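# Set the fallen green post upright in the cyan circle

## Task

Lift the green post that lies on its side, stand it on end so its entire base sits within the cyan circle, lower it onto the table and open the gripper. It only counts if the post stays standing there on its own after release, not merely because the robot is propping it up.

## Robot and tools

Robot: two Franka FR3 arms, left_arm and right_arm, each with a Robotiq 2F-140 two-finger gripper. In the shared scene frame the origin is on the table top midway between the arms, +z is up, +x points out over the table and left_arm sits on the +y side. The names left and right do not refer to sides of any picture. Base positions (URDF root): left_arm (+0.025, +0.392, 0) m, quat_wxyz (+0.999, 0, 0, -0.046); right_arm (-0.029, -0.403, 0) m, quat_wxyz (+0.999, 0, 0, +0.037). On the gripper, the fingers extend along its +z axis and open and shut along its y axis.

Tool execute_actions takes "actions", a list with zero or one entry, and optional "pictures" (true/false; pictures come by default). An empty list only reports the current state. A move is {"rows": [...], "steps": n}: 1 to 15 rows, n at most 15 (default 15), each step lasting 1/30 s; one row is used per step and the final row repeats if rows run out. A wait is {"steps": n} with n up to 300, measured from the previous result, and your reply time counts within it. A refused call sends nothing.

Every row holds exactly 20 numbers and always covers both arms: left_arm's 7 joint targets, then its gripper position, force_limit and speed, then the same 10 for right_arm. Joint numbers are absolute target angles in radians, in the order of the Joint positions line: waist -2.744..2.744, shoulder -1.784..1.784, upper arm roll -2.901..2.901, elbow -3.042..-0.152, forearm roll -2.807..2.807, wrist pitch 0.544..4.517, wrist roll -3.016..3.016. A target more than 0.018 rad beyond a stated end, and farther out than the last reported angle, gets the call refused. True ends may differ from the stated ones by up to 0.018 rad either way; a target beyond the true end is cut to it, and "joint sent to its limit" is then printed (possibly about an earlier, still running move). No such line does not prove there is more room.

Speed limits: each step the command sent to a joint is kept within a fixed distance of its measured angle: 0.248 rad for the first four joints, 0.677 for forearm roll, 0.715 for wrist pitch, 1.54 for wrist roll. If the targets would shift the gripper more than 70 mm from where it is, all that arm's targets are pulled back proportionally. Far targets therefore take several calls. Between calls the arms keep heading to the last row sent until they have nearly stopped (a slow or blocked move still counts as moving) or a step is HELD.

Gripper numbers, all in [-1, 1] and absolute: position +1 is fully open (140 mm), about -0.8 brings the pads together, -1 closes until something blocks. force_limit about 14 N at -1, 60 N at 0, 107 N at +1 (parts up to 40 mm wide). speed roughly 30, 140, 250 mm/s at -1, 0, +1. To keep a gripper unchanged, repeat its previous three numbers; sending 0 is a real command. To grasp, send -1 and confirm object_status = 2. Codes: 0 moving, 1 blocked while opening, 2 blocked while closing, 3 reached target or pads met (a thin part may still be held). Stalled fingers stay put until the position changes by at least 0.01 or the object slips or is lost, after which they continue pressing up to the requested position. To squeeze harder during status 2, raise force_limit and switch position between -1 and -0.98. position_measured is in counts, nonlinear: 3 fully open, 230 pads touching.

end_effector_position is the point between the closed pads. Fingertips reach about 33 mm past it when closed and 9 mm when open; closing pushes the tips about 24 mm farther out, so keep that gap above the table.

Results: the state line gives each arm's gripper position (m) and quat_wxyz in the scene frame, less accurate at long reach. Joint positions and Joint velocities list each arm's joints (rad, rad/s). Joint torques are total drive output, nonzero in free air, with per-arm offsets and noise. External joint torques estimate outside push plus friction, error and the held weight; "no reading" means none. "joint command not followed" means a clearance check altered or blocked joint targets on some steps; the rest of the row still ran. HELD marks steps where your row was wholly or partly not sent. MOTOR HOT warns of heating from holding loads; an OVER-TEMPERATURE FAULT brakes that arm until cool.

Faults: torque load limits 85 N m for waist, shoulder, upper arm roll and elbow, 11 N m for the three wrist joints; outside force limit 85 N on any part of an arm, its tool or load (held weight included). Either one freezes that arm for 10 s and skips the remainder of the call.

zoom_image: camera (cam_high, cam_low, cam_left_wrist, cam_right_wrist, each 672x504) and region [x0, y0, x1, y1] in pixels from the top-left, at most 504 by 504; it magnifies the latest image. read_manual returns only licence texts. finished_scene takes scene (the current scene number), cannot be undone, and reports success. Replying without any tool call ends everything.

Avoid: knocking or placing anything off the table, arms touching or pressing on each other, drops, slips, slams and hard shoves. Brief outside tugs on held parts or pushes on loose objects may occur.

Each tool is called after "Call:" by a JSON object that holds its "method" and its "body".

## Session

Call:
{"method": "execute_actions", "body": {"actions": []}}

Scene clock: 0.00 s of 3900.00 s.
left_arm: end_effector_position=(+0.2497, +0.6249, +0.2154) position_measured=3 object_status=3 end_effector_quat_wxyz=(+0.553, +0.574, +0.374, +0.475) | right_arm: end_effector_position=(+0.5169, -0.3595, +0.3979) position_measured=3 object_status=3 end_effector_quat_wxyz=(+0.005, +0.936, -0.351, -0.020)
Joint positions: left_arm=[ 1.642  0.186  0.303 -2.692 -1.048  1.321 -0.074] | right_arm=[ 0.003  0.012 -0.002 -1.587  0.007  1.558 -0.779]
Joint velocities: left_arm=[-0.001  0.     0.     0.001  0.     0.    -0.001] | right_arm=[ 0.001  0.     0.     0.    -0.001  0.002  0.001]
Joint torques (N m, as the joint torque sensors report them, + toward a larger angle): no reading
External joint torques (N m, as the arm's controller estimates them; a push from outside toward a larger angle lowers the number): no reading

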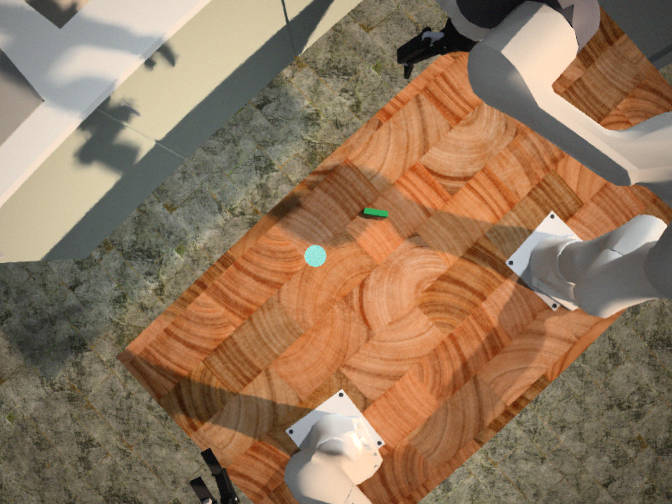

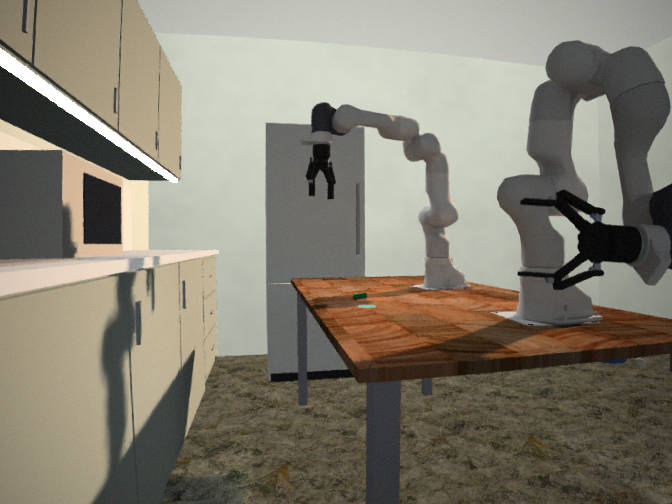

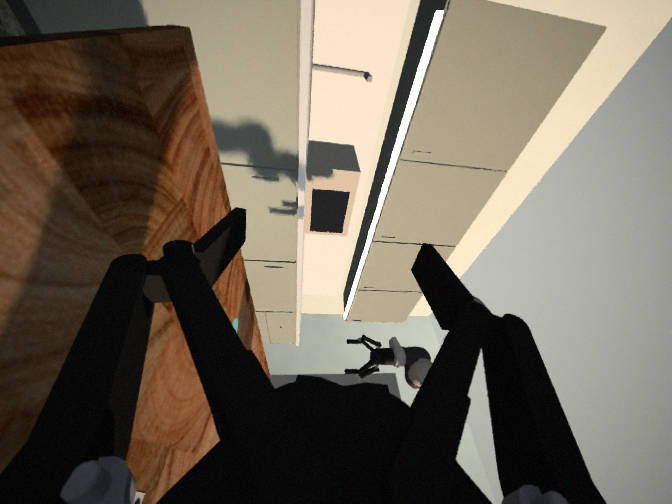

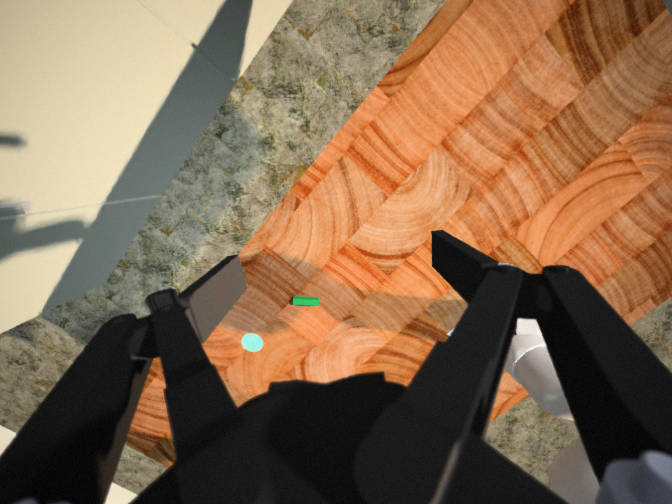

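Call:
{"method": "execute_actions", "body": {"actions": [{"rows":[[1.642,0.186,0.303,-2.692,-1.048,1.321,-0.074,1,0,0,0.53,0.697,0,-1.259,0,1.432,-1.571,1,0,0]]}]}}

Call:
{"method": "execute_actions", "body": {"actions": [{"steps":45}]}}

Scene clock: 89.20 s of 3900.00 s.
left_arm: end_effector_position=(+0.2497, +0.6249, +0.2154) position_measured=3 object_status=3 end_effector_quat_wxyz=(+0.553, +0.574, +0.374, +0.475) | right_arm: end_effector_position=(+0.5103, -0.1263, +0.2763) position_measured=3 object_status=3 end_effector_quat_wxyz=(+0.053, +0.992, +0.020, -0.111)
Joint positions: left_arm=[ 1.642  0.186  0.303 -2.692 -1.048  1.321 -0.074] | right_arm=[ 0.404  0.428 -0.006 -1.302  0.004  1.483 -1.139]
Joint velocities: left_arm=[ 0.001  0.    -0.     0.     0.    -0.    -0.   ] | right_arm=[ 0.582  0.905  0.059  0.184 -0.    -0.076 -0.555]
Joint torques (N m, as the joint torque sensors report them, + toward a larger angle): left_arm=[ -0.39 -23.78  -0.16  10.12  -0.31  -2.53  -0.12] | right_arm=[ -4.68 -42.81  -1.67  24.28   0.28   0.95  -0.35]
External joint torques (N m, as the arm's controller estimates them; a push from outside toward a larger angle lowers the number): left_arm=[-0.37 -0.53 -0.95  0.39  0.14 -0.05 -0.18] | right_arm=[ 0.4   2.4   1.63  2.9  -0.21 -0.16 -0.37]
Steps of this call (steps 1 to 90: nothing new was sent; then 85.70 s passed at rest; steps 91 to 105: all 15 steps of this action). Readings (joint positions | what the end effector reports):
91: left_arm=[1.642 0.186 0.303 -2.692 -1.048 1.321 -0.074] | right_arm=[0.023 0.031 -0.013 -1.556 0.005 1.546 -0.811] | left_arm position_measured=3 object_status=3 | right_arm position_measured=3 object_status=3
92: left_arm=[1.642 0.186 0.303 -2.692 -1.048 1.321 -0.074] | right_arm=[0.050 0.060 -0.018 -1.517 0.004 1.539 -0.845] | left_arm position_measured=3 object_status=3 | right_arm position_measured=3 object_status=3
94: left_arm=[1.642 0.186 0.303 -2.692 -1.048 1.321 -0.074] | right_arm=[0.111 0.120 -0.017 -1.452 0.004 1.526 -0.906] | left_arm position_measured=3 object_status=3 | right_arm position_measured=3 object_status=3
98: left_arm=[1.642 0.186 0.303 -2.692 -1.048 1.321 -0.074] | right_arm=[0.229 0.233 -0.013 -1.370 0.004 1.507 -1.004] | left_arm position_measured=3 object_status=3 | right_arm position_measured=3 object_status=3
105: the state above

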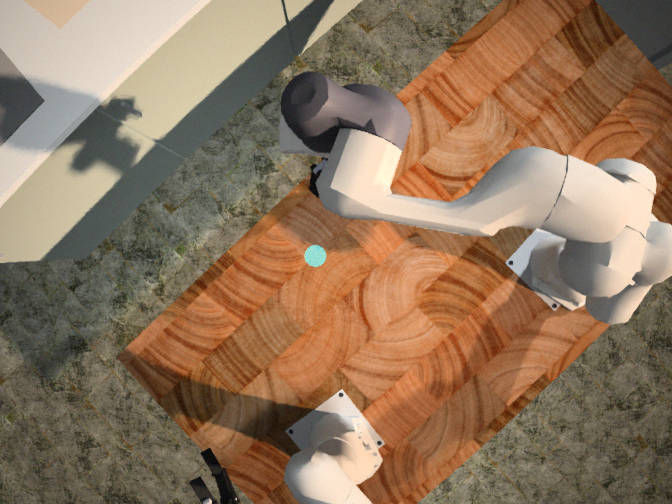

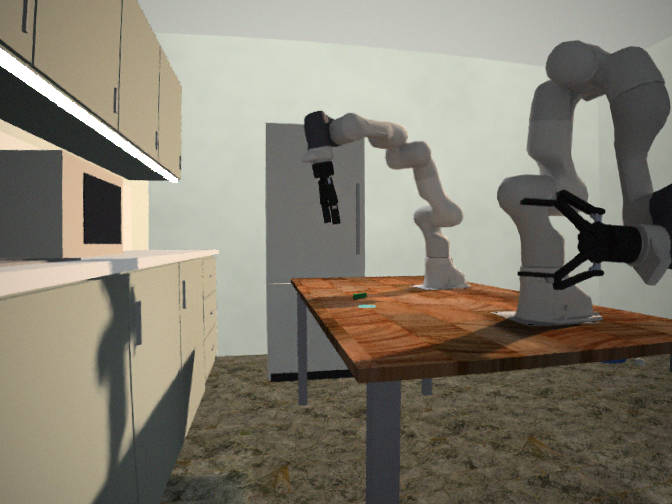

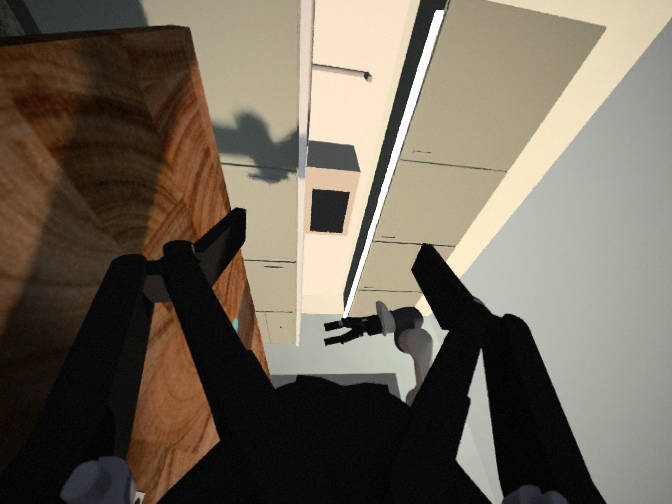

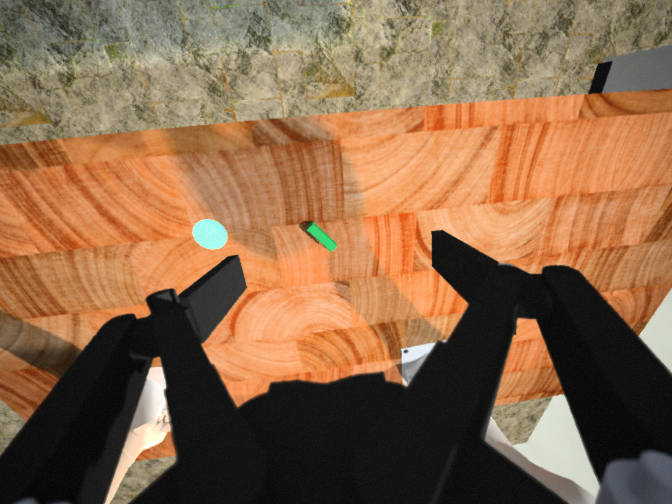

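Scene clock: 90.70 s of 3900.00 s.
left_arm: end_effector_position=(+0.2497, +0.6249, +0.2154) position_measured=3 object_status=3 end_effector_quat_wxyz=(+0.553, +0.574, +0.374, +0.475) | right_arm: end_effector_position=(+0.4385, -0.0768, +0.1336) position_measured=3 object_status=3 end_effector_quat_wxyz=(+0.077, +0.923, +0.283, -0.247)
Joint positions: left_arm=[ 1.642  0.186  0.303 -2.692 -1.048  1.321 -0.074] | right_arm=[ 0.532  0.698  0.002 -1.261  0.003  1.434 -1.56 ]
Joint velocities: left_arm=[-0.     0.    -0.001  0.001 -0.    -0.001  0.   ] | right_arm=[-0.001  0.    -0.001 -0.     0.001  0.    -0.012]
Joint torques (N m, as the joint torque sensors report them, + toward a larger angle): left_arm=[  0.01 -24.09   0.04  10.37  -0.31  -2.47  -0.07] | right_arm=[ -2.47 -50.11  -0.6   25.1    0.02   0.92  -0.38]
External joint torques (N m, as the arm's controller estimates them; a push from outside toward a larger angle lowers the number): left_arm=[ 0.03 -0.88 -0.75  0.64  0.14  0.01 -0.13] | right_arm=[-2.36  0.72 -1.21  2.35 -0.79 -0.07 -0.37]
Steps of this call (steps 1 to 45: the robot went on to your last target). Readings (joint positions | what the end effector reports):
1: left_arm=[1.642 0.186 0.303 -2.692 -1.048 1.321 -0.074] | right_arm=[0.423 0.459 -0.004 -1.295 0.004 1.480 -1.158] | left_arm position_measured=3 object_status=3 | right_arm position_measured=3 object_status=3
2: left_arm=[1.642 0.186 0.303 -2.692 -1.048 1.321 -0.074] | right_arm=[0.440 0.492 -0.003 -1.290 0.004 1.477 -1.177] | left_arm position_measured=3 object_status=3 | right_arm position_measured=3 object_status=3
4: left_arm=[1.642 0.186 0.303 -2.692 -1.048 1.321 -0.074] | right_arm=[0.470 0.558 -0.002 -1.279 0.004 1.470 -1.221] | left_arm position_measured=3 object_status=3 | right_arm position_measured=3 object_status=3
8: left_arm=[1.642 0.186 0.303 -2.692 -1.048 1.321 -0.074] | right_arm=[0.520 0.679 0.001 -1.270 0.004 1.451 -1.336] | left_arm position_measured=3 object_status=3 | right_arm position_measured=3 object_status=3
45: the state above

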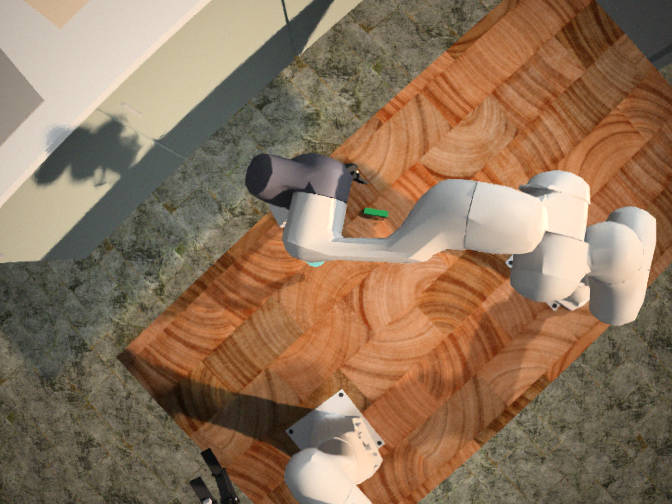

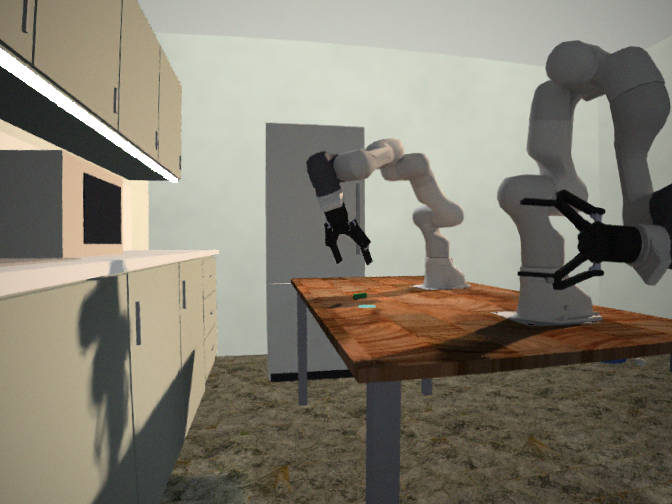

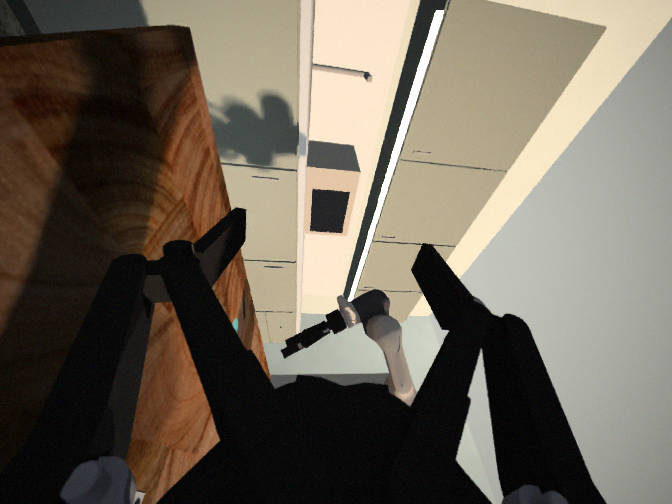

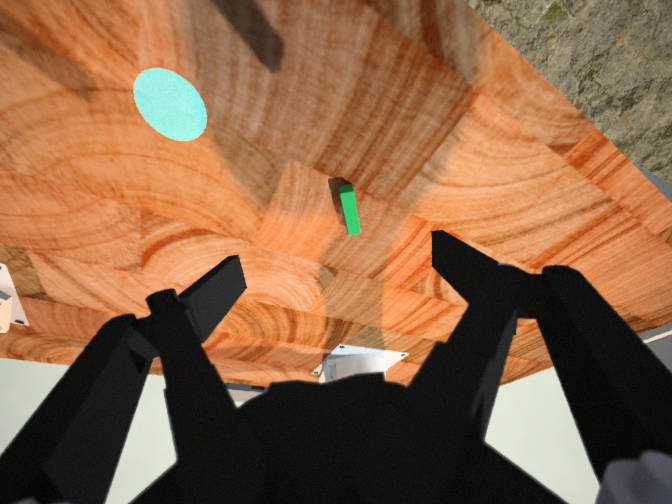

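Call:
{"method": "execute_actions", "body": {"actions": [{"rows":[[1.642,0.186,0.303,-2.692,-1.048,1.321,-0.074,1,0,0,0.53,0.8,0,-1.325,0,1.605,-1.571,1,0,0]]}]}}

Call:
{"method": "execute_actions", "body": {"actions": [{"steps":15}]}}

Scene clock: 97.13 s of 3900.00 s.
left_arm: end_effector_position=(+0.2497, +0.6249, +0.2154) position_measured=3 object_status=3 end_effector_quat_wxyz=(+0.553, +0.574, +0.374, +0.475) | right_arm: end_effector_position=(+0.4354, -0.0792, +0.0399) position_measured=3 object_status=3 end_effector_quat_wxyz=(+0.079, +0.921, +0.284, -0.255)
Joint positions: left_arm=[ 1.642  0.186  0.303 -2.692 -1.048  1.321 -0.074] | right_arm=[ 0.532  0.804  0.002 -1.327  0.002  1.592 -1.564]
Joint velocities: left_arm=[ 0.     0.002 -0.     0.001  0.002 -0.001 -0.   ] | right_arm=[-0.    -0.044 -0.001  0.014 -0.001  0.066  0.001]
Joint torques (N m, as the joint torque sensors report them, + toward a larger angle): left_arm=[ -0.58 -23.28   0.54   9.88  -0.35  -2.46  -0.15] | right_arm=[ -2.78 -51.21  -0.64  24.94   0.07   1.32  -0.38]
External joint torques (N m, as the arm's controller estimates them; a push from outside toward a larger angle lowers the number): left_arm=[-0.55 -0.09 -0.25  0.17  0.09  0.02 -0.2 ] | right_arm=[-2.7  -0.44 -1.33  3.72 -0.66  0.47 -0.36]
Steps of this call (steps 1 to 15: the robot went on to your last target; steps 16 to 90: nothing new was sent; then 2.93 s passed at rest; steps 91 to 105: all 15 steps of this action). Readings (joint positions | what the end effector reports):
91: left_arm=[1.642 0.186 0.303 -2.692 -1.048 1.321 -0.074] | right_arm=[0.532 0.701 0.002 -1.266 0.003 1.454 -1.564] | left_arm position_measured=3 object_status=3 | right_arm position_measured=3 object_status=3
92: left_arm=[1.642 0.186 0.303 -2.692 -1.048 1.321 -0.074] | right_arm=[0.532 0.712 0.002 -1.274 0.003 1.476 -1.564] | left_arm position_measured=3 object_status=3 | right_arm position_measured=3 object_status=3
94: left_arm=[1.642 0.186 0.303 -2.692 -1.048 1.321 -0.074] | right_arm=[0.532 0.749 0.002 -1.296 0.003 1.517 -1.564] | left_arm position_measured=3 object_status=3 | right_arm position_measured=3 object_status=3
98: left_arm=[1.642 0.186 0.303 -2.692 -1.048 1.321 -0.074] | right_arm=[0.532 0.807 0.002 -1.326 0.002 1.562 -1.564] | left_arm position_measured=3 object_status=3 | right_arm position_measured=3 object_status=3
105: the state above

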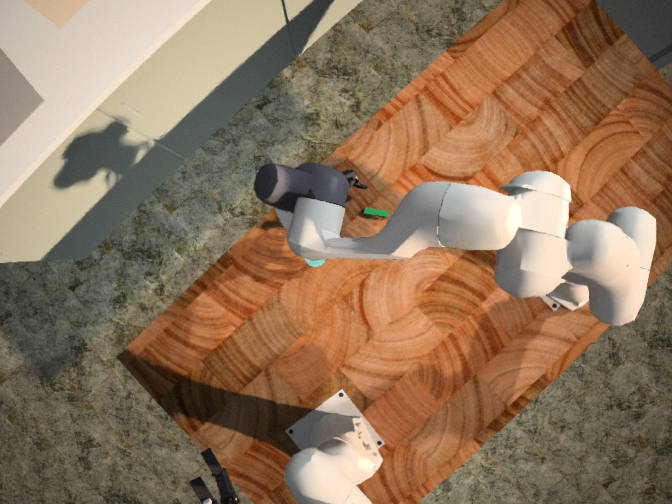

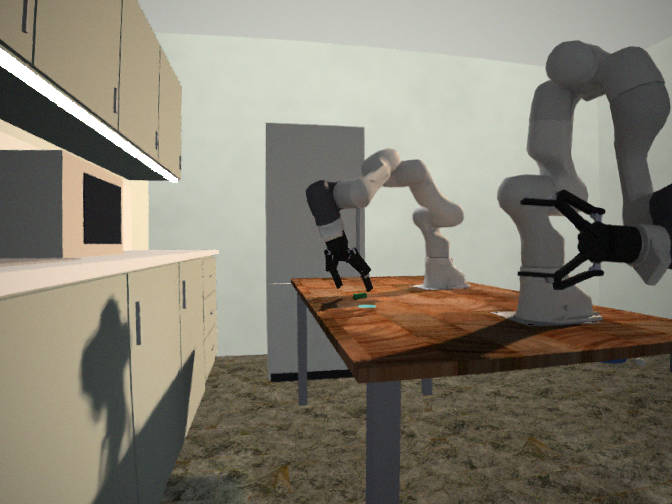

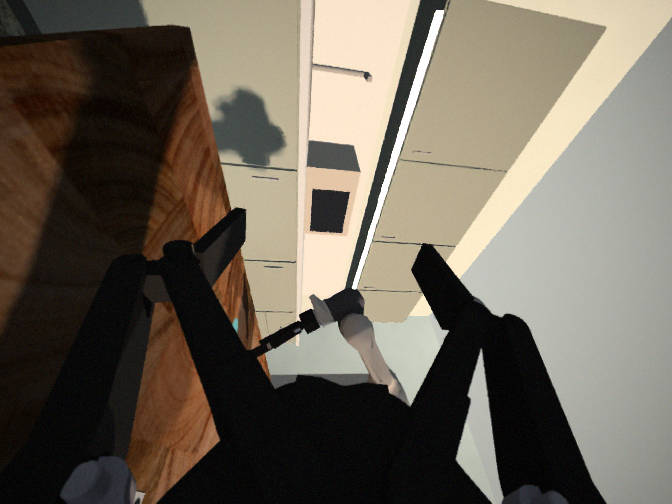

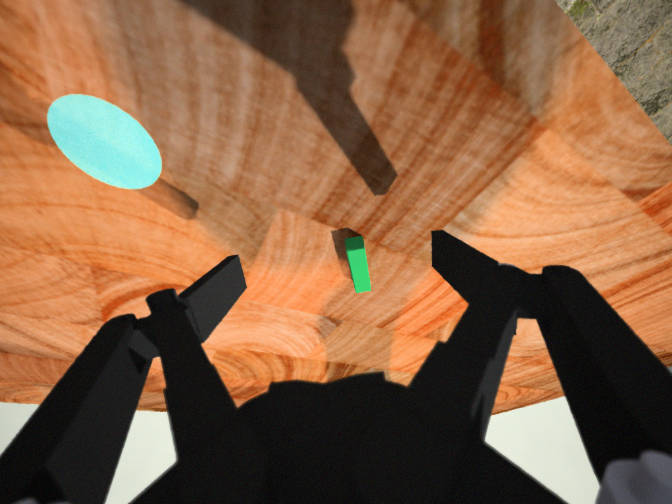

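Scene clock: 97.63 s of 3900.00 s.
left_arm: end_effector_position=(+0.2497, +0.6249, +0.2154) position_measured=3 object_status=3 end_effector_quat_wxyz=(+0.553, +0.574, +0.374, +0.475) | right_arm: end_effector_position=(+0.4390, -0.0767, +0.0408) position_measured=3 object_status=3 end_effector_quat_wxyz=(+0.077, +0.923, +0.285, -0.248)
Joint positions: left_arm=[ 1.642  0.186  0.303 -2.692 -1.048  1.321 -0.074] | right_arm=[ 0.532  0.801  0.002 -1.327  0.002  1.602 -1.564]
Joint velocities: left_arm=[ 0.001 -0.001  0.    -0.001  0.     0.     0.   ] | right_arm=[ 0.     0.001 -0.001  0.001  0.001  0.002  0.   ]
Joint torques (N m, as the joint torque sensors report them, + toward a larger angle): left_arm=[ -0.97 -23.06   0.07   9.87  -0.18  -2.43   0.01] | right_arm=[ -2.66 -51.96  -0.66  24.38   0.09   1.57  -0.37]
External joint torques (N m, as the arm's controller estimates them; a push from outside toward a larger angle lowers the number): left_arm=[-1.03  0.22 -0.79  0.15  0.26  0.05 -0.04] | right_arm=[-2.73  0.08 -1.46  2.4  -0.67  0.59 -0.36]
Steps of this call (steps 1 to 15: the robot went on to your last target). Readings (joint positions | what the end effector reports):
1: left_arm=[1.642 0.186 0.303 -2.692 -1.048 1.321 -0.074] | right_arm=[0.532 0.803 0.002 -1.327 0.002 1.594 -1.564] | left_arm position_measured=3 object_status=3 | right_arm position_measured=3 object_status=3
2: left_arm=[1.642 0.186 0.303 -2.692 -1.048 1.321 -0.074] | right_arm=[0.532 0.802 0.002 -1.327 0.002 1.596 -1.564] | left_arm position_measured=3 object_status=3 | right_arm position_measured=3 object_status=3
4: left_arm=[1.642 0.186 0.303 -2.692 -1.048 1.321 -0.074] | right_arm=[0.532 0.801 0.002 -1.327 0.002 1.598 -1.564] | left_arm position_measured=3 object_status=3 | right_arm position_measured=3 object_status=3
8: left_arm=[1.642 0.186 0.303 -2.692 -1.048 1.321 -0.074] | right_arm=[0.532 0.801 0.002 -1.327 0.002 1.601 -1.564] | left_arm position_measured=3 object_status=3 | right_arm position_measured=3 object_status=3
15: the state above

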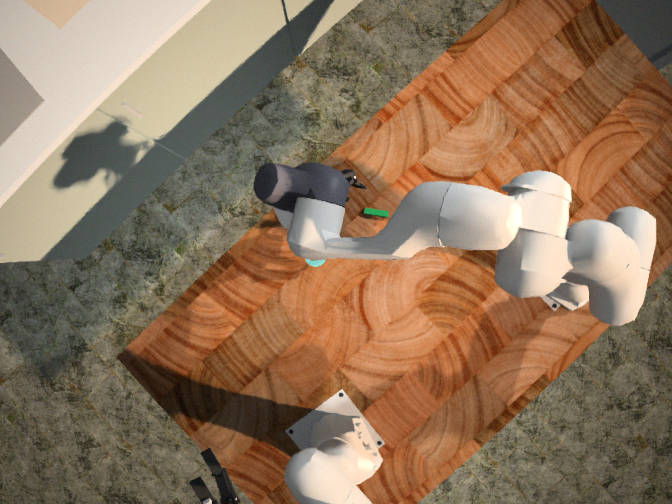

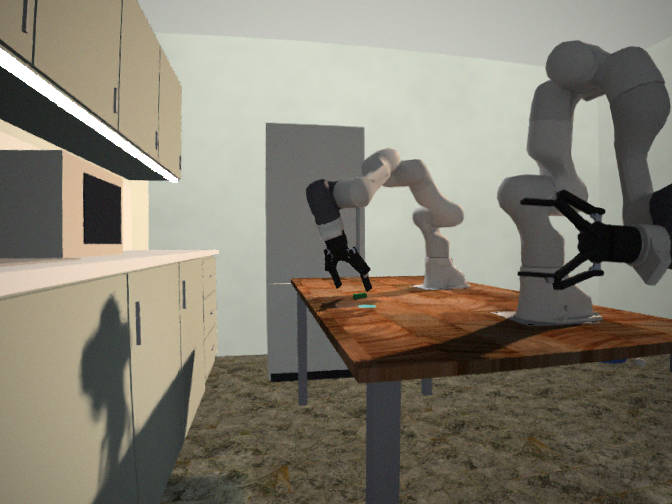

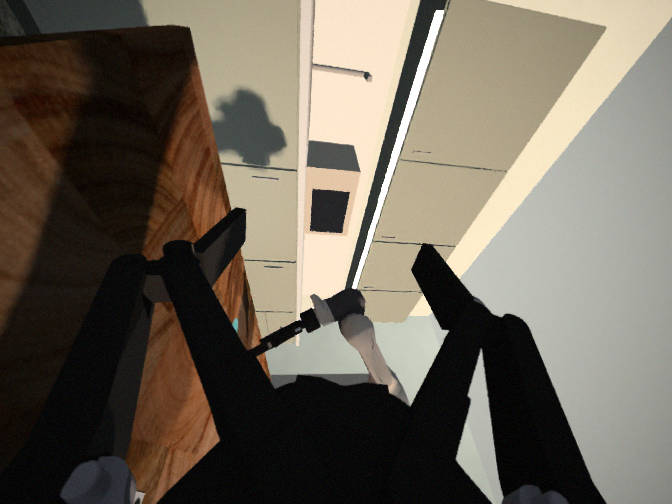

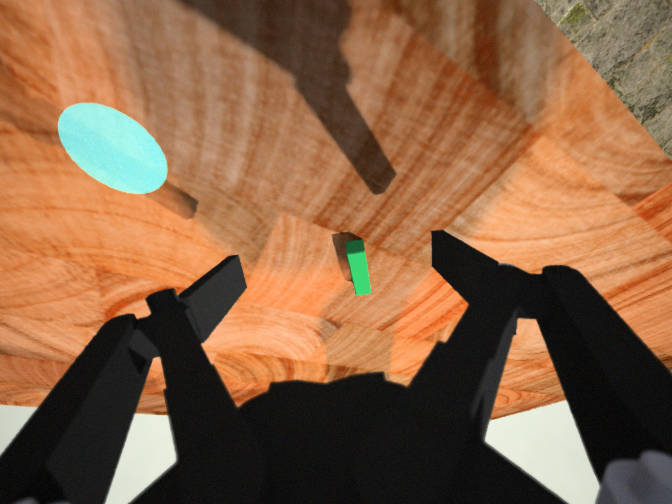

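Call:
{"method": "execute_actions", "body": {"actions": [{"rows":[[1.642,0.186,0.303,-2.692,-1.048,1.321,-0.074,1,0,0,0.53,0.806,0,-1.335,0,1.617,-1.571,-1,-0.3,0.3]]}]}}

Call:
{"method": "execute_actions", "body": {"actions": [{"steps":20}]}}

Scene clock: 108.10 s of 3900.00 s.
left_arm: end_effector_position=(+0.2497, +0.6249, +0.2154) position_measured=3 object_status=3 end_effector_quat_wxyz=(+0.553, +0.574, +0.374, +0.475) | right_arm: end_effector_position=(+0.4393, -0.0766, +0.0367) position_measured=132 object_status=0 end_effector_quat_wxyz=(+0.076, +0.923, +0.285, -0.247)
Joint positions: left_arm=[ 1.642  0.186  0.303 -2.692 -1.048  1.321 -0.074] | right_arm=[ 0.532  0.804  0.002 -1.333  0.002  1.614 -1.564]
Joint velocities: left_arm=[-0.    -0.     0.001 -0.     0.003  0.    -0.   ] | right_arm=[ 0.    -0.001 -0.001 -0.    -0.001  0.004 -0.   ]
Joint torques (N m, as the joint torque sensors report them, + toward a larger angle): left_arm=[ -0.71 -23.15   1.05  10.27  -0.27  -2.58  -0.08] | right_arm=[ -2.15 -49.79  -0.7   22.11   0.09   1.39  -0.38]
External joint torques (N m, as the arm's controller estimates them; a push from outside toward a larger angle lowers the number): left_arm=[-0.74  0.05  0.21  0.6   0.17 -0.1  -0.13] | right_arm=[-2.09  2.57 -1.41  0.01 -0.65  0.41 -0.36]
Steps of this call (steps 1 to 15: the robot went on to your last target; steps 16 to 90: nothing new was sent; then 6.97 s passed at rest; steps 91 to 105: all 15 steps of this action). Readings (joint positions | what the end effector reports):
91: left_arm=[1.642 0.186 0.303 -2.692 -1.048 1.321 -0.074] | right_arm=[0.532 0.801 0.002 -1.328 0.002 1.605 -1.564] | left_arm position_measured=3 object_status=3 | right_arm position_measured=3 object_status=0
92: left_arm=[1.642 0.186 0.303 -2.692 -1.048 1.321 -0.074] | right_arm=[0.532 0.802 0.002 -1.329 0.002 1.607 -1.564] | left_arm position_measured=3 object_status=3 | right_arm position_measured=10 object_status=0
94: left_arm=[1.642 0.186 0.303 -2.692 -1.048 1.321 -0.074] | right_arm=[0.532 0.803 0.002 -1.331 0.002 1.609 -1.564] | left_arm position_measured=3 object_status=3 | right_arm position_measured=29 object_status=0
98: left_arm=[1.642 0.186 0.303 -2.692 -1.048 1.321 -0.074] | right_arm=[0.532 0.804 0.002 -1.333 0.002 1.612 -1.564] | left_arm position_measured=3 object_status=3 | right_arm position_measured=66 object_status=0
105: the state above

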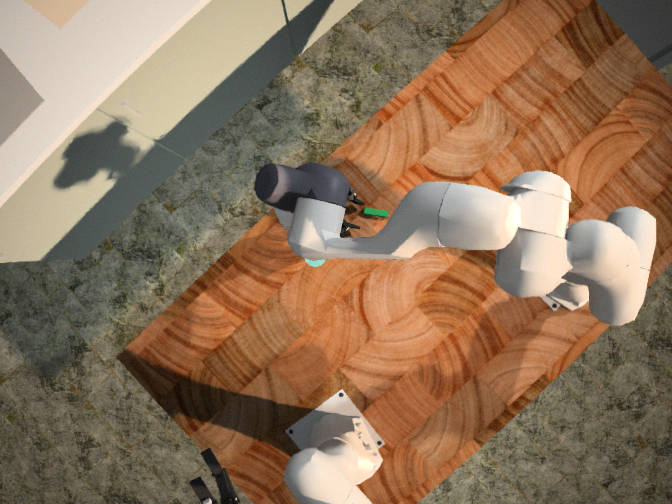

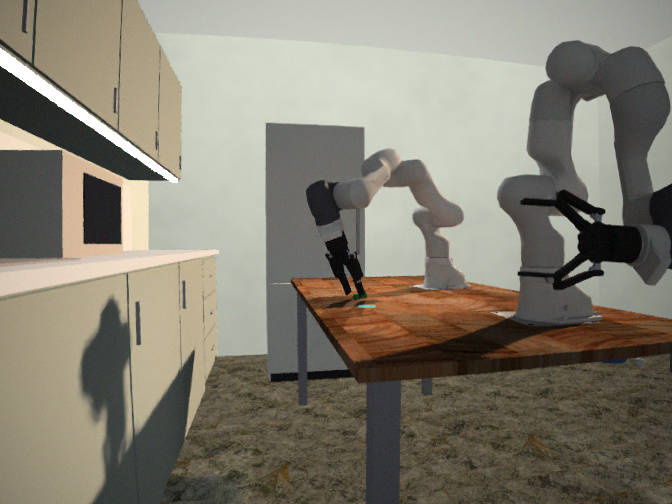

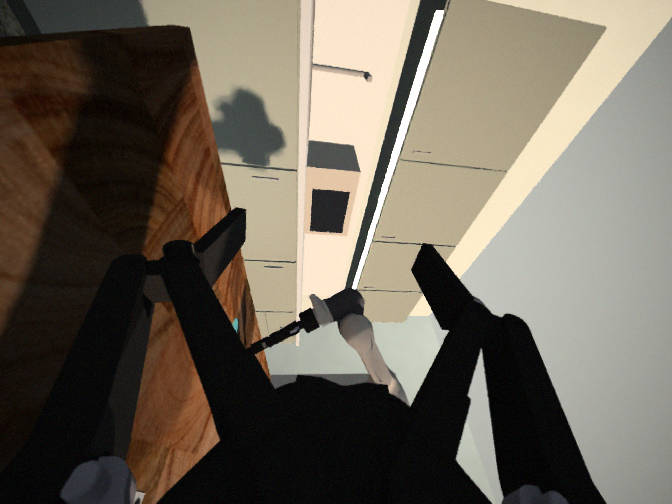

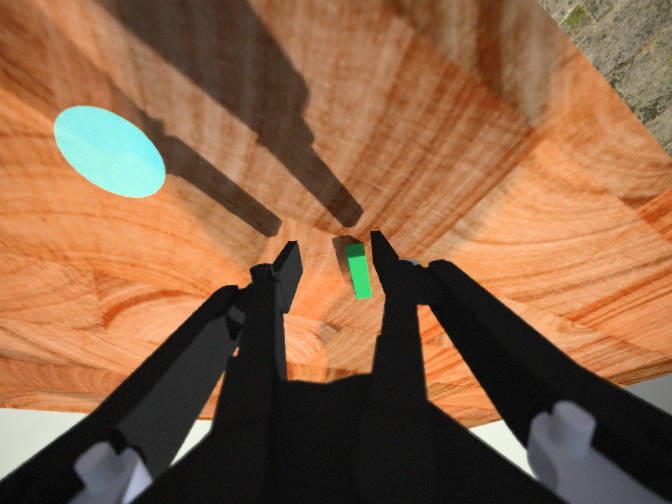

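Scene clock: 108.77 s of 3900.00 s.
left_arm: end_effector_position=(+0.2497, +0.6249, +0.2154) position_measured=3 object_status=3 end_effector_quat_wxyz=(+0.553, +0.574, +0.374, +0.475) | right_arm: end_effector_position=(+0.4395, -0.0766, +0.0367) position_measured=232 object_status=3 end_effector_quat_wxyz=(+0.076, +0.923, +0.285, -0.246)
Joint positions: left_arm=[ 1.642  0.186  0.303 -2.692 -1.048  1.321 -0.074] | right_arm=[ 0.532  0.804  0.002 -1.333  0.002  1.615 -1.564]
Joint velocities: left_arm=[-0.    -0.     0.     0.    -0.002  0.    -0.   ] | right_arm=[ 0.001 -0.001 -0.001  0.     0.    -0.     0.   ]
Joint torques (N m, as the joint torque sensors report them, + toward a larger angle): left_arm=[ -0.24 -23.05   0.67  10.48  -0.16  -2.6    0.01] | right_arm=[ -2.29 -50.03  -0.53  21.87   0.12   1.55  -0.35]
External joint torques (N m, as the arm's controller estimates them; a push from outside toward a larger angle lowers the number): left_arm=[-0.25  0.17 -0.15  0.78  0.29 -0.12 -0.05] | right_arm=[-2.23  2.19 -1.24 -0.12 -0.63  0.58 -0.34]
Steps of this call (steps 1 to 15: the robot went on to your last target; steps 16 to 20: nothing new was sent). Readings (joint positions | what the end effector reports):
1: left_arm=[1.642 0.186 0.303 -2.692 -1.048 1.321 -0.074] | right_arm=[0.532 0.804 0.002 -1.333 0.002 1.614 -1.564] | left_arm position_measured=3 object_status=3 | right_arm position_measured=141 object_status=0
2: left_arm=[1.642 0.186 0.303 -2.692 -1.048 1.321 -0.074] | right_arm=[0.532 0.804 0.002 -1.333 0.002 1.614 -1.564] | left_arm position_measured=3 object_status=3 | right_arm position_measured=151 object_status=0
4: left_arm=[1.642 0.186 0.303 -2.692 -1.048 1.321 -0.074] | right_arm=[0.532 0.804 0.002 -1.333 0.002 1.614 -1.564] | left_arm position_measured=3 object_status=3 | right_arm position_measured=169 object_status=0
8: left_arm=[1.642 0.186 0.303 -2.692 -1.048 1.321 -0.074] | right_arm=[0.532 0.804 0.002 -1.333 0.002 1.615 -1.564] | left_arm position_measured=3 object_status=3 | right_arm position_measured=207 object_status=0
20: the state above
All arms were judged still, so your last target was given up. Only a new action makes them travel on or press farther. Fingers that are still opening or closing keep moving.

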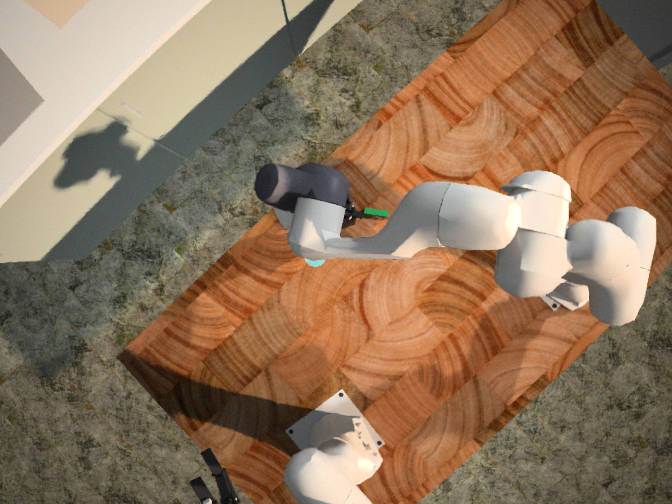

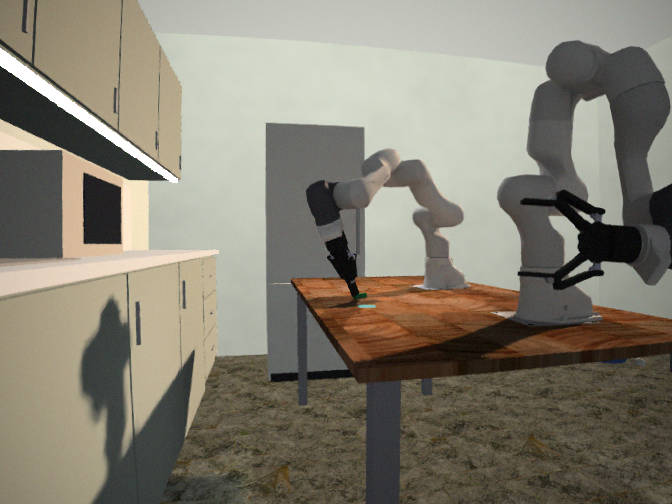

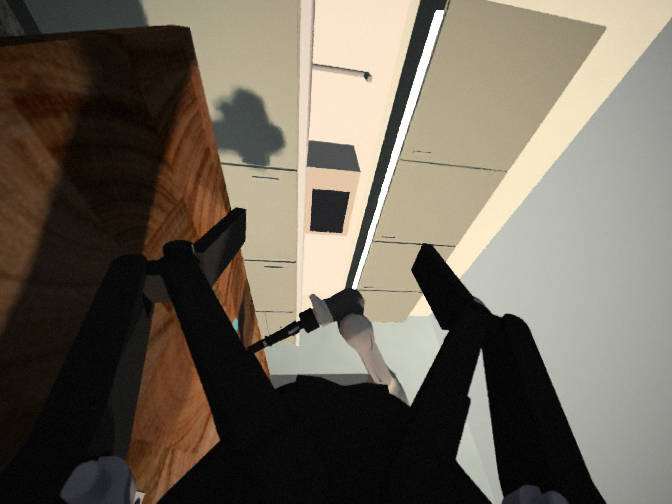

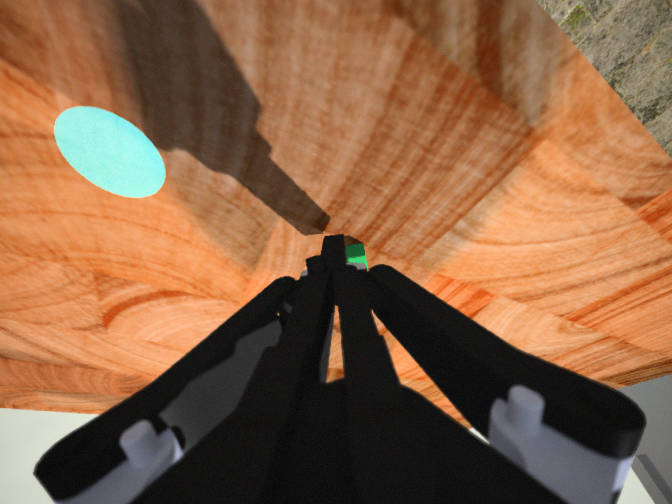

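Call:
{"method": "execute_actions", "body": {"actions": [{"rows":[[1.642,0.186,0.303,-2.692,-1.048,1.321,-0.074,1,0,0,0.53,0.72,0,-1.335,0,1.53,-1.571,0.2,0,0.5],[1.642,0.186,0.303,-2.692,-1.048,1.321,-0.074,1,0,0,0.53,0.72,0,-1.335,0,1.53,-1.571,0.2,0,0.5],[1.642,0.186,0.303,-2.692,-1.048,1.321,-0.074,1,0,0,0.53,0.72,0,-1.335,0,1.53,-1.571,0.2,0,0.5],[1.642,0.186,0.303,-2.692,-1.048,1.321,-0.074,1,0,0,0.53,0.72,0,-1.335,0,1.53,-1.571,0.2,0,0.5],[1.642,0.186,0.303,-2.692,-1.048,1.321,-0.074,1,0,0,0.53,0.72,0,-1.335,0,1.53,-1.571,0.2,0,0.5],[1.642,0.186,0.303,-2.692,-1.048,1.321,-0.074,1,0,0,0.53,0.72,0,-1.335,0,1.53,-1.571,0.2,0,0.5],[1.642,0.186,0.303,-2.692,-1.048,1.321,-0.074,1,0,0,0.49,0.612,0,-1.521,0,1.609,-1.7,0.2,0,0.5]]}], "pictures": false}}

Call:
{"method": "execute_actions", "body": {"actions": [{"rows":[[1.642,0.186,0.303,-2.692,-1.048,1.321,-0.074,1,0,0,0.49,0.612,0,-1.521,0,1.609,-1.7,0.2,0,0.5]],"steps":10}], "pictures": false}}

Call:
{"method": "execute_actions", "body": {"actions": [{"rows":[[1.642,0.186,0.303,-2.692,-1.048,1.321,-0.074,1,0,0,0.49,0.694,0,-1.546,0,1.716,-1.7,0.2,0,0.5]]}]}}

Scene clock: 141.30 s of 3900.00 s.
left_arm: end_effector_position=(+0.2497, +0.6249, +0.2154) position_measured=3 object_status=3 end_effector_quat_wxyz=(+0.553, +0.574, +0.374, +0.475) | right_arm: end_effector_position=(+0.4232, -0.1181, +0.0911) position_measured=104 object_status=0 end_effector_quat_wxyz=(+0.063, +0.917, +0.300, -0.254)
Joint positions: left_arm=[ 1.642  0.186  0.303 -2.692 -1.048  1.321 -0.074] | right_arm=[ 0.489  0.615 -0.001 -1.513  0.002  1.598 -1.643]
Joint velocities: left_arm=[ 0.002  0.001 -0.001 -0.     0.001  0.001  0.001] | right_arm=[-0.001  0.    -0.001 -0.083  0.001  0.05  -0.163]
Joint torques (N m, as the joint torque sensors report them, + toward a larger angle): left_arm=[ -0.56 -23.05  -0.48   9.89  -0.16  -2.46  -0.03] | right_arm=[ -0.53 -49.01   1.41  23.48   0.14   1.55  -0.35]
External joint torques (N m, as the arm's controller estimates them; a push from outside toward a larger angle lowers the number): left_arm=[-0.59  0.19 -1.32  0.17  0.28  0.02 -0.08] | right_arm=[-2.07 -0.13 -0.6   0.65 -0.73  0.51 -0.33]
Steps of this call (steps 1 to 90: nothing new was sent; then 29.03 s passed at rest; steps 91 to 105: all 15 steps of this action). Readings (joint positions | what the end effector reports):
91: left_arm=[1.642 0.186 0.303 -2.692 -1.048 1.321 -0.074] | right_arm=[0.532 0.797 0.002 -1.337 0.002 1.603 -1.564] | left_arm position_measured=3 object_status=3 | right_arm position_measured=232 object_status=0
92: left_arm=[1.642 0.186 0.303 -2.692 -1.048 1.321 -0.074] | right_arm=[0.532 0.783 0.002 -1.341 0.002 1.588 -1.564] | left_arm position_measured=3 object_status=3 | right_arm position_measured=230 object_status=0
94: left_arm=[1.642 0.186 0.303 -2.692 -1.048 1.321 -0.074] | right_arm=[0.532 0.751 0.002 -1.339 0.002 1.569 -1.564] | left_arm position_measured=3 object_status=3 | right_arm position_measured=203 object_status=0
98: left_arm=[1.642 0.186 0.303 -2.692 -1.048 1.321 -0.074] | right_arm=[0.520 0.664 0.006 -1.426 0.002 1.575 -1.587] | left_arm position_measured=3 object_status=3 | right_arm position_measured=161 object_status=0
105: the state above

Scene clock: 141.63 s of 3900.00 s.
left_arm: end_effector_position=(+0.2497, +0.6249, +0.2154) position_measured=3 object_status=3 end_effector_quat_wxyz=(+0.553, +0.574, +0.374, +0.475) | right_arm: end_effector_position=(+0.4231, -0.1182, +0.0890) position_measured=104 object_status=3 end_effector_quat_wxyz=(+0.058, +0.912, +0.315, -0.254)
Joint positions: left_arm=[ 1.642  0.186  0.303 -2.692 -1.048  1.321 -0.074] | right_arm=[ 0.489  0.615 -0.001 -1.518  0.002  1.605 -1.676]
Joint velocities: left_arm=[ 0.    -0.001 -0.     0.001 -0.002  0.001  0.   ] | right_arm=[ 0.    -0.001 -0.     0.002  0.001  0.009 -0.054]
Joint torques (N m, as the joint torque sensors report them, + toward a larger angle): left_arm=[ -0.53 -23.41   0.08  10.22  -0.26  -2.47  -0.04] | right_arm=[ -0.43 -48.16   1.27  21.81   0.19   1.51  -0.35]
External joint torques (N m, as the arm's controller estimates them; a push from outside toward a larger angle lowers the number): left_arm=[-0.52 -0.14 -0.71  0.49  0.19  0.02 -0.1 ] | right_arm=[-0.52  0.06  0.65 -0.2  -0.56  0.55 -0.34]
Steps of this call (steps 1 to 10: all 10 steps of this action). Readings (joint positions | what the end effector reports):
1: left_arm=[1.642 0.186 0.303 -2.692 -1.048 1.321 -0.074] | right_arm=[0.489 0.615 -0.001 -1.515 0.002 1.599 -1.649] | left_arm position_measured=3 object_status=3 | right_arm position_measured=104 object_status=0
2: left_arm=[1.642 0.186 0.303 -2.692 -1.048 1.321 -0.074] | right_arm=[0.489 0.615 -0.001 -1.517 0.002 1.601 -1.653] | left_arm position_measured=3 object_status=3 | right_arm position_measured=104 object_status=0
4: left_arm=[1.642 0.186 0.303 -2.692 -1.048 1.321 -0.074] | right_arm=[0.489 0.615 -0.001 -1.518 0.002 1.602 -1.661] | left_arm position_measured=3 object_status=3 | right_arm position_measured=104 object_status=0
8: left_arm=[1.642 0.186 0.303 -2.692 -1.048 1.321 -0.074] | right_arm=[0.489 0.615 -0.001 -1.518 0.002 1.605 -1.672] | left_arm position_measured=3 object_status=3 | right_arm position_measured=104 object_status=3
10: the state above

Scene clock: 142.13 s of 3900.00 s.
left_arm: end_effector_position=(+0.2497, +0.6249, +0.2154) position_measured=3 object_status=3 end_effector_quat_wxyz=(+0.553, +0.574, +0.374, +0.475) | right_arm: end_effector_position=(+0.4199, -0.1203, +0.0285) position_measured=104 object_status=3 end_effector_quat_wxyz=(+0.058, +0.909, +0.321, -0.259)
Joint positions: left_arm=[ 1.642  0.186  0.303 -2.692 -1.048  1.321 -0.074] | right_arm=[ 0.489  0.697 -0.001 -1.548  0.002  1.708 -1.689]
Joint velocities: left_arm=[ 0.001  0.    -0.     0.001  0.001 -0.001  0.   ] | right_arm=[ 0.    -0.012  0.     0.003  0.001  0.039 -0.012]
Joint torques (N m, as the joint torque sensors report them, + toward a larger angle): left_arm=[ -0.43 -23.36  -0.35   9.47  -0.27  -2.47   0.  ] | right_arm=[ -0.41 -49.26   1.37  23.85   0.16   1.5   -0.35]
External joint torques (N m, as the arm's controller estimates them; a push from outside toward a larger angle lowers the number): left_arm=[-0.46 -0.09 -1.19 -0.3   0.17  0.01 -0.06] | right_arm=[-0.52 -0.64  0.67  3.04 -0.54  0.62 -0.33]
Steps of this call (steps 1 to 15: all 15 steps of this action). Readings (joint positions | what the end effector reports):
1: left_arm=[1.642 0.186 0.303 -2.692 -1.048 1.321 -0.074] | right_arm=[0.489 0.620 -0.001 -1.519 0.002 1.622 -1.678] | left_arm position_measured=3 object_status=3 | right_arm position_measured=104 object_status=3
2: left_arm=[1.642 0.186 0.303 -2.692 -1.048 1.321 -0.074] | right_arm=[0.489 0.633 -0.001 -1.522 0.002 1.640 -1.679] | left_arm position_measured=3 object_status=3 | right_arm position_measured=104 object_status=3
4: left_arm=[1.642 0.186 0.303 -2.692 -1.048 1.321 -0.074] | right_arm=[0.489 0.665 -0.001 -1.533 0.002 1.665 -1.682] | left_arm position_measured=3 object_status=3 | right_arm position_measured=104 object_status=3
8: left_arm=[1.642 0.186 0.303 -2.692 -1.048 1.321 -0.074] | right_arm=[0.489 0.700 -0.001 -1.548 0.002 1.690 -1.686] | left_arm position_measured=3 object_status=3 | right_arm position_measured=104 object_status=3
15: the state above

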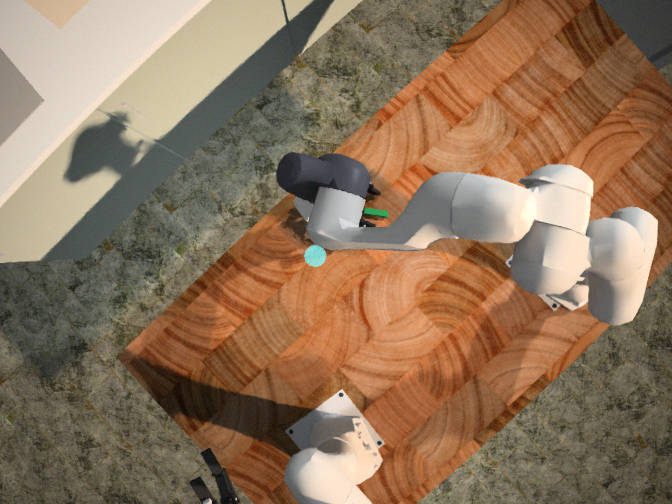

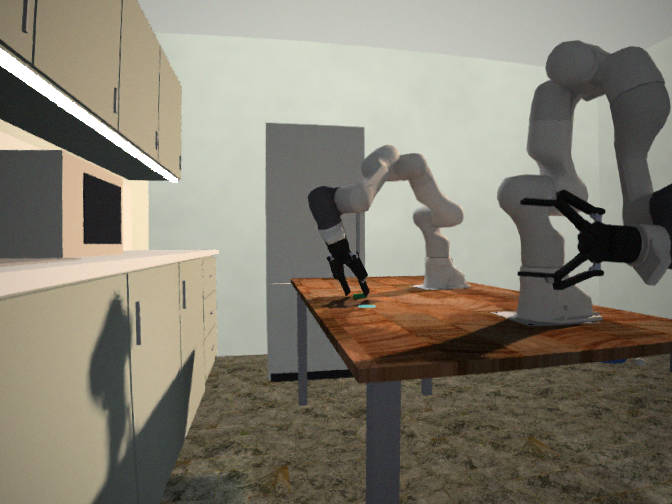

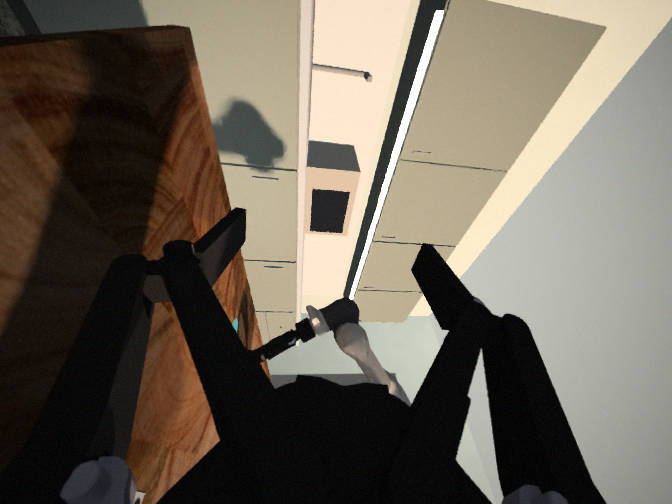

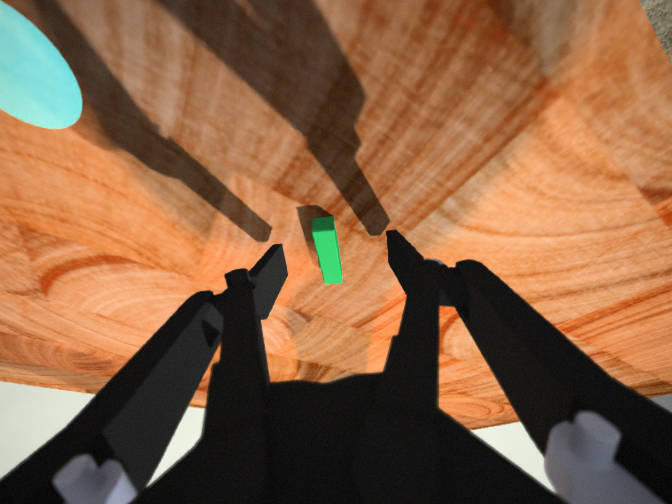

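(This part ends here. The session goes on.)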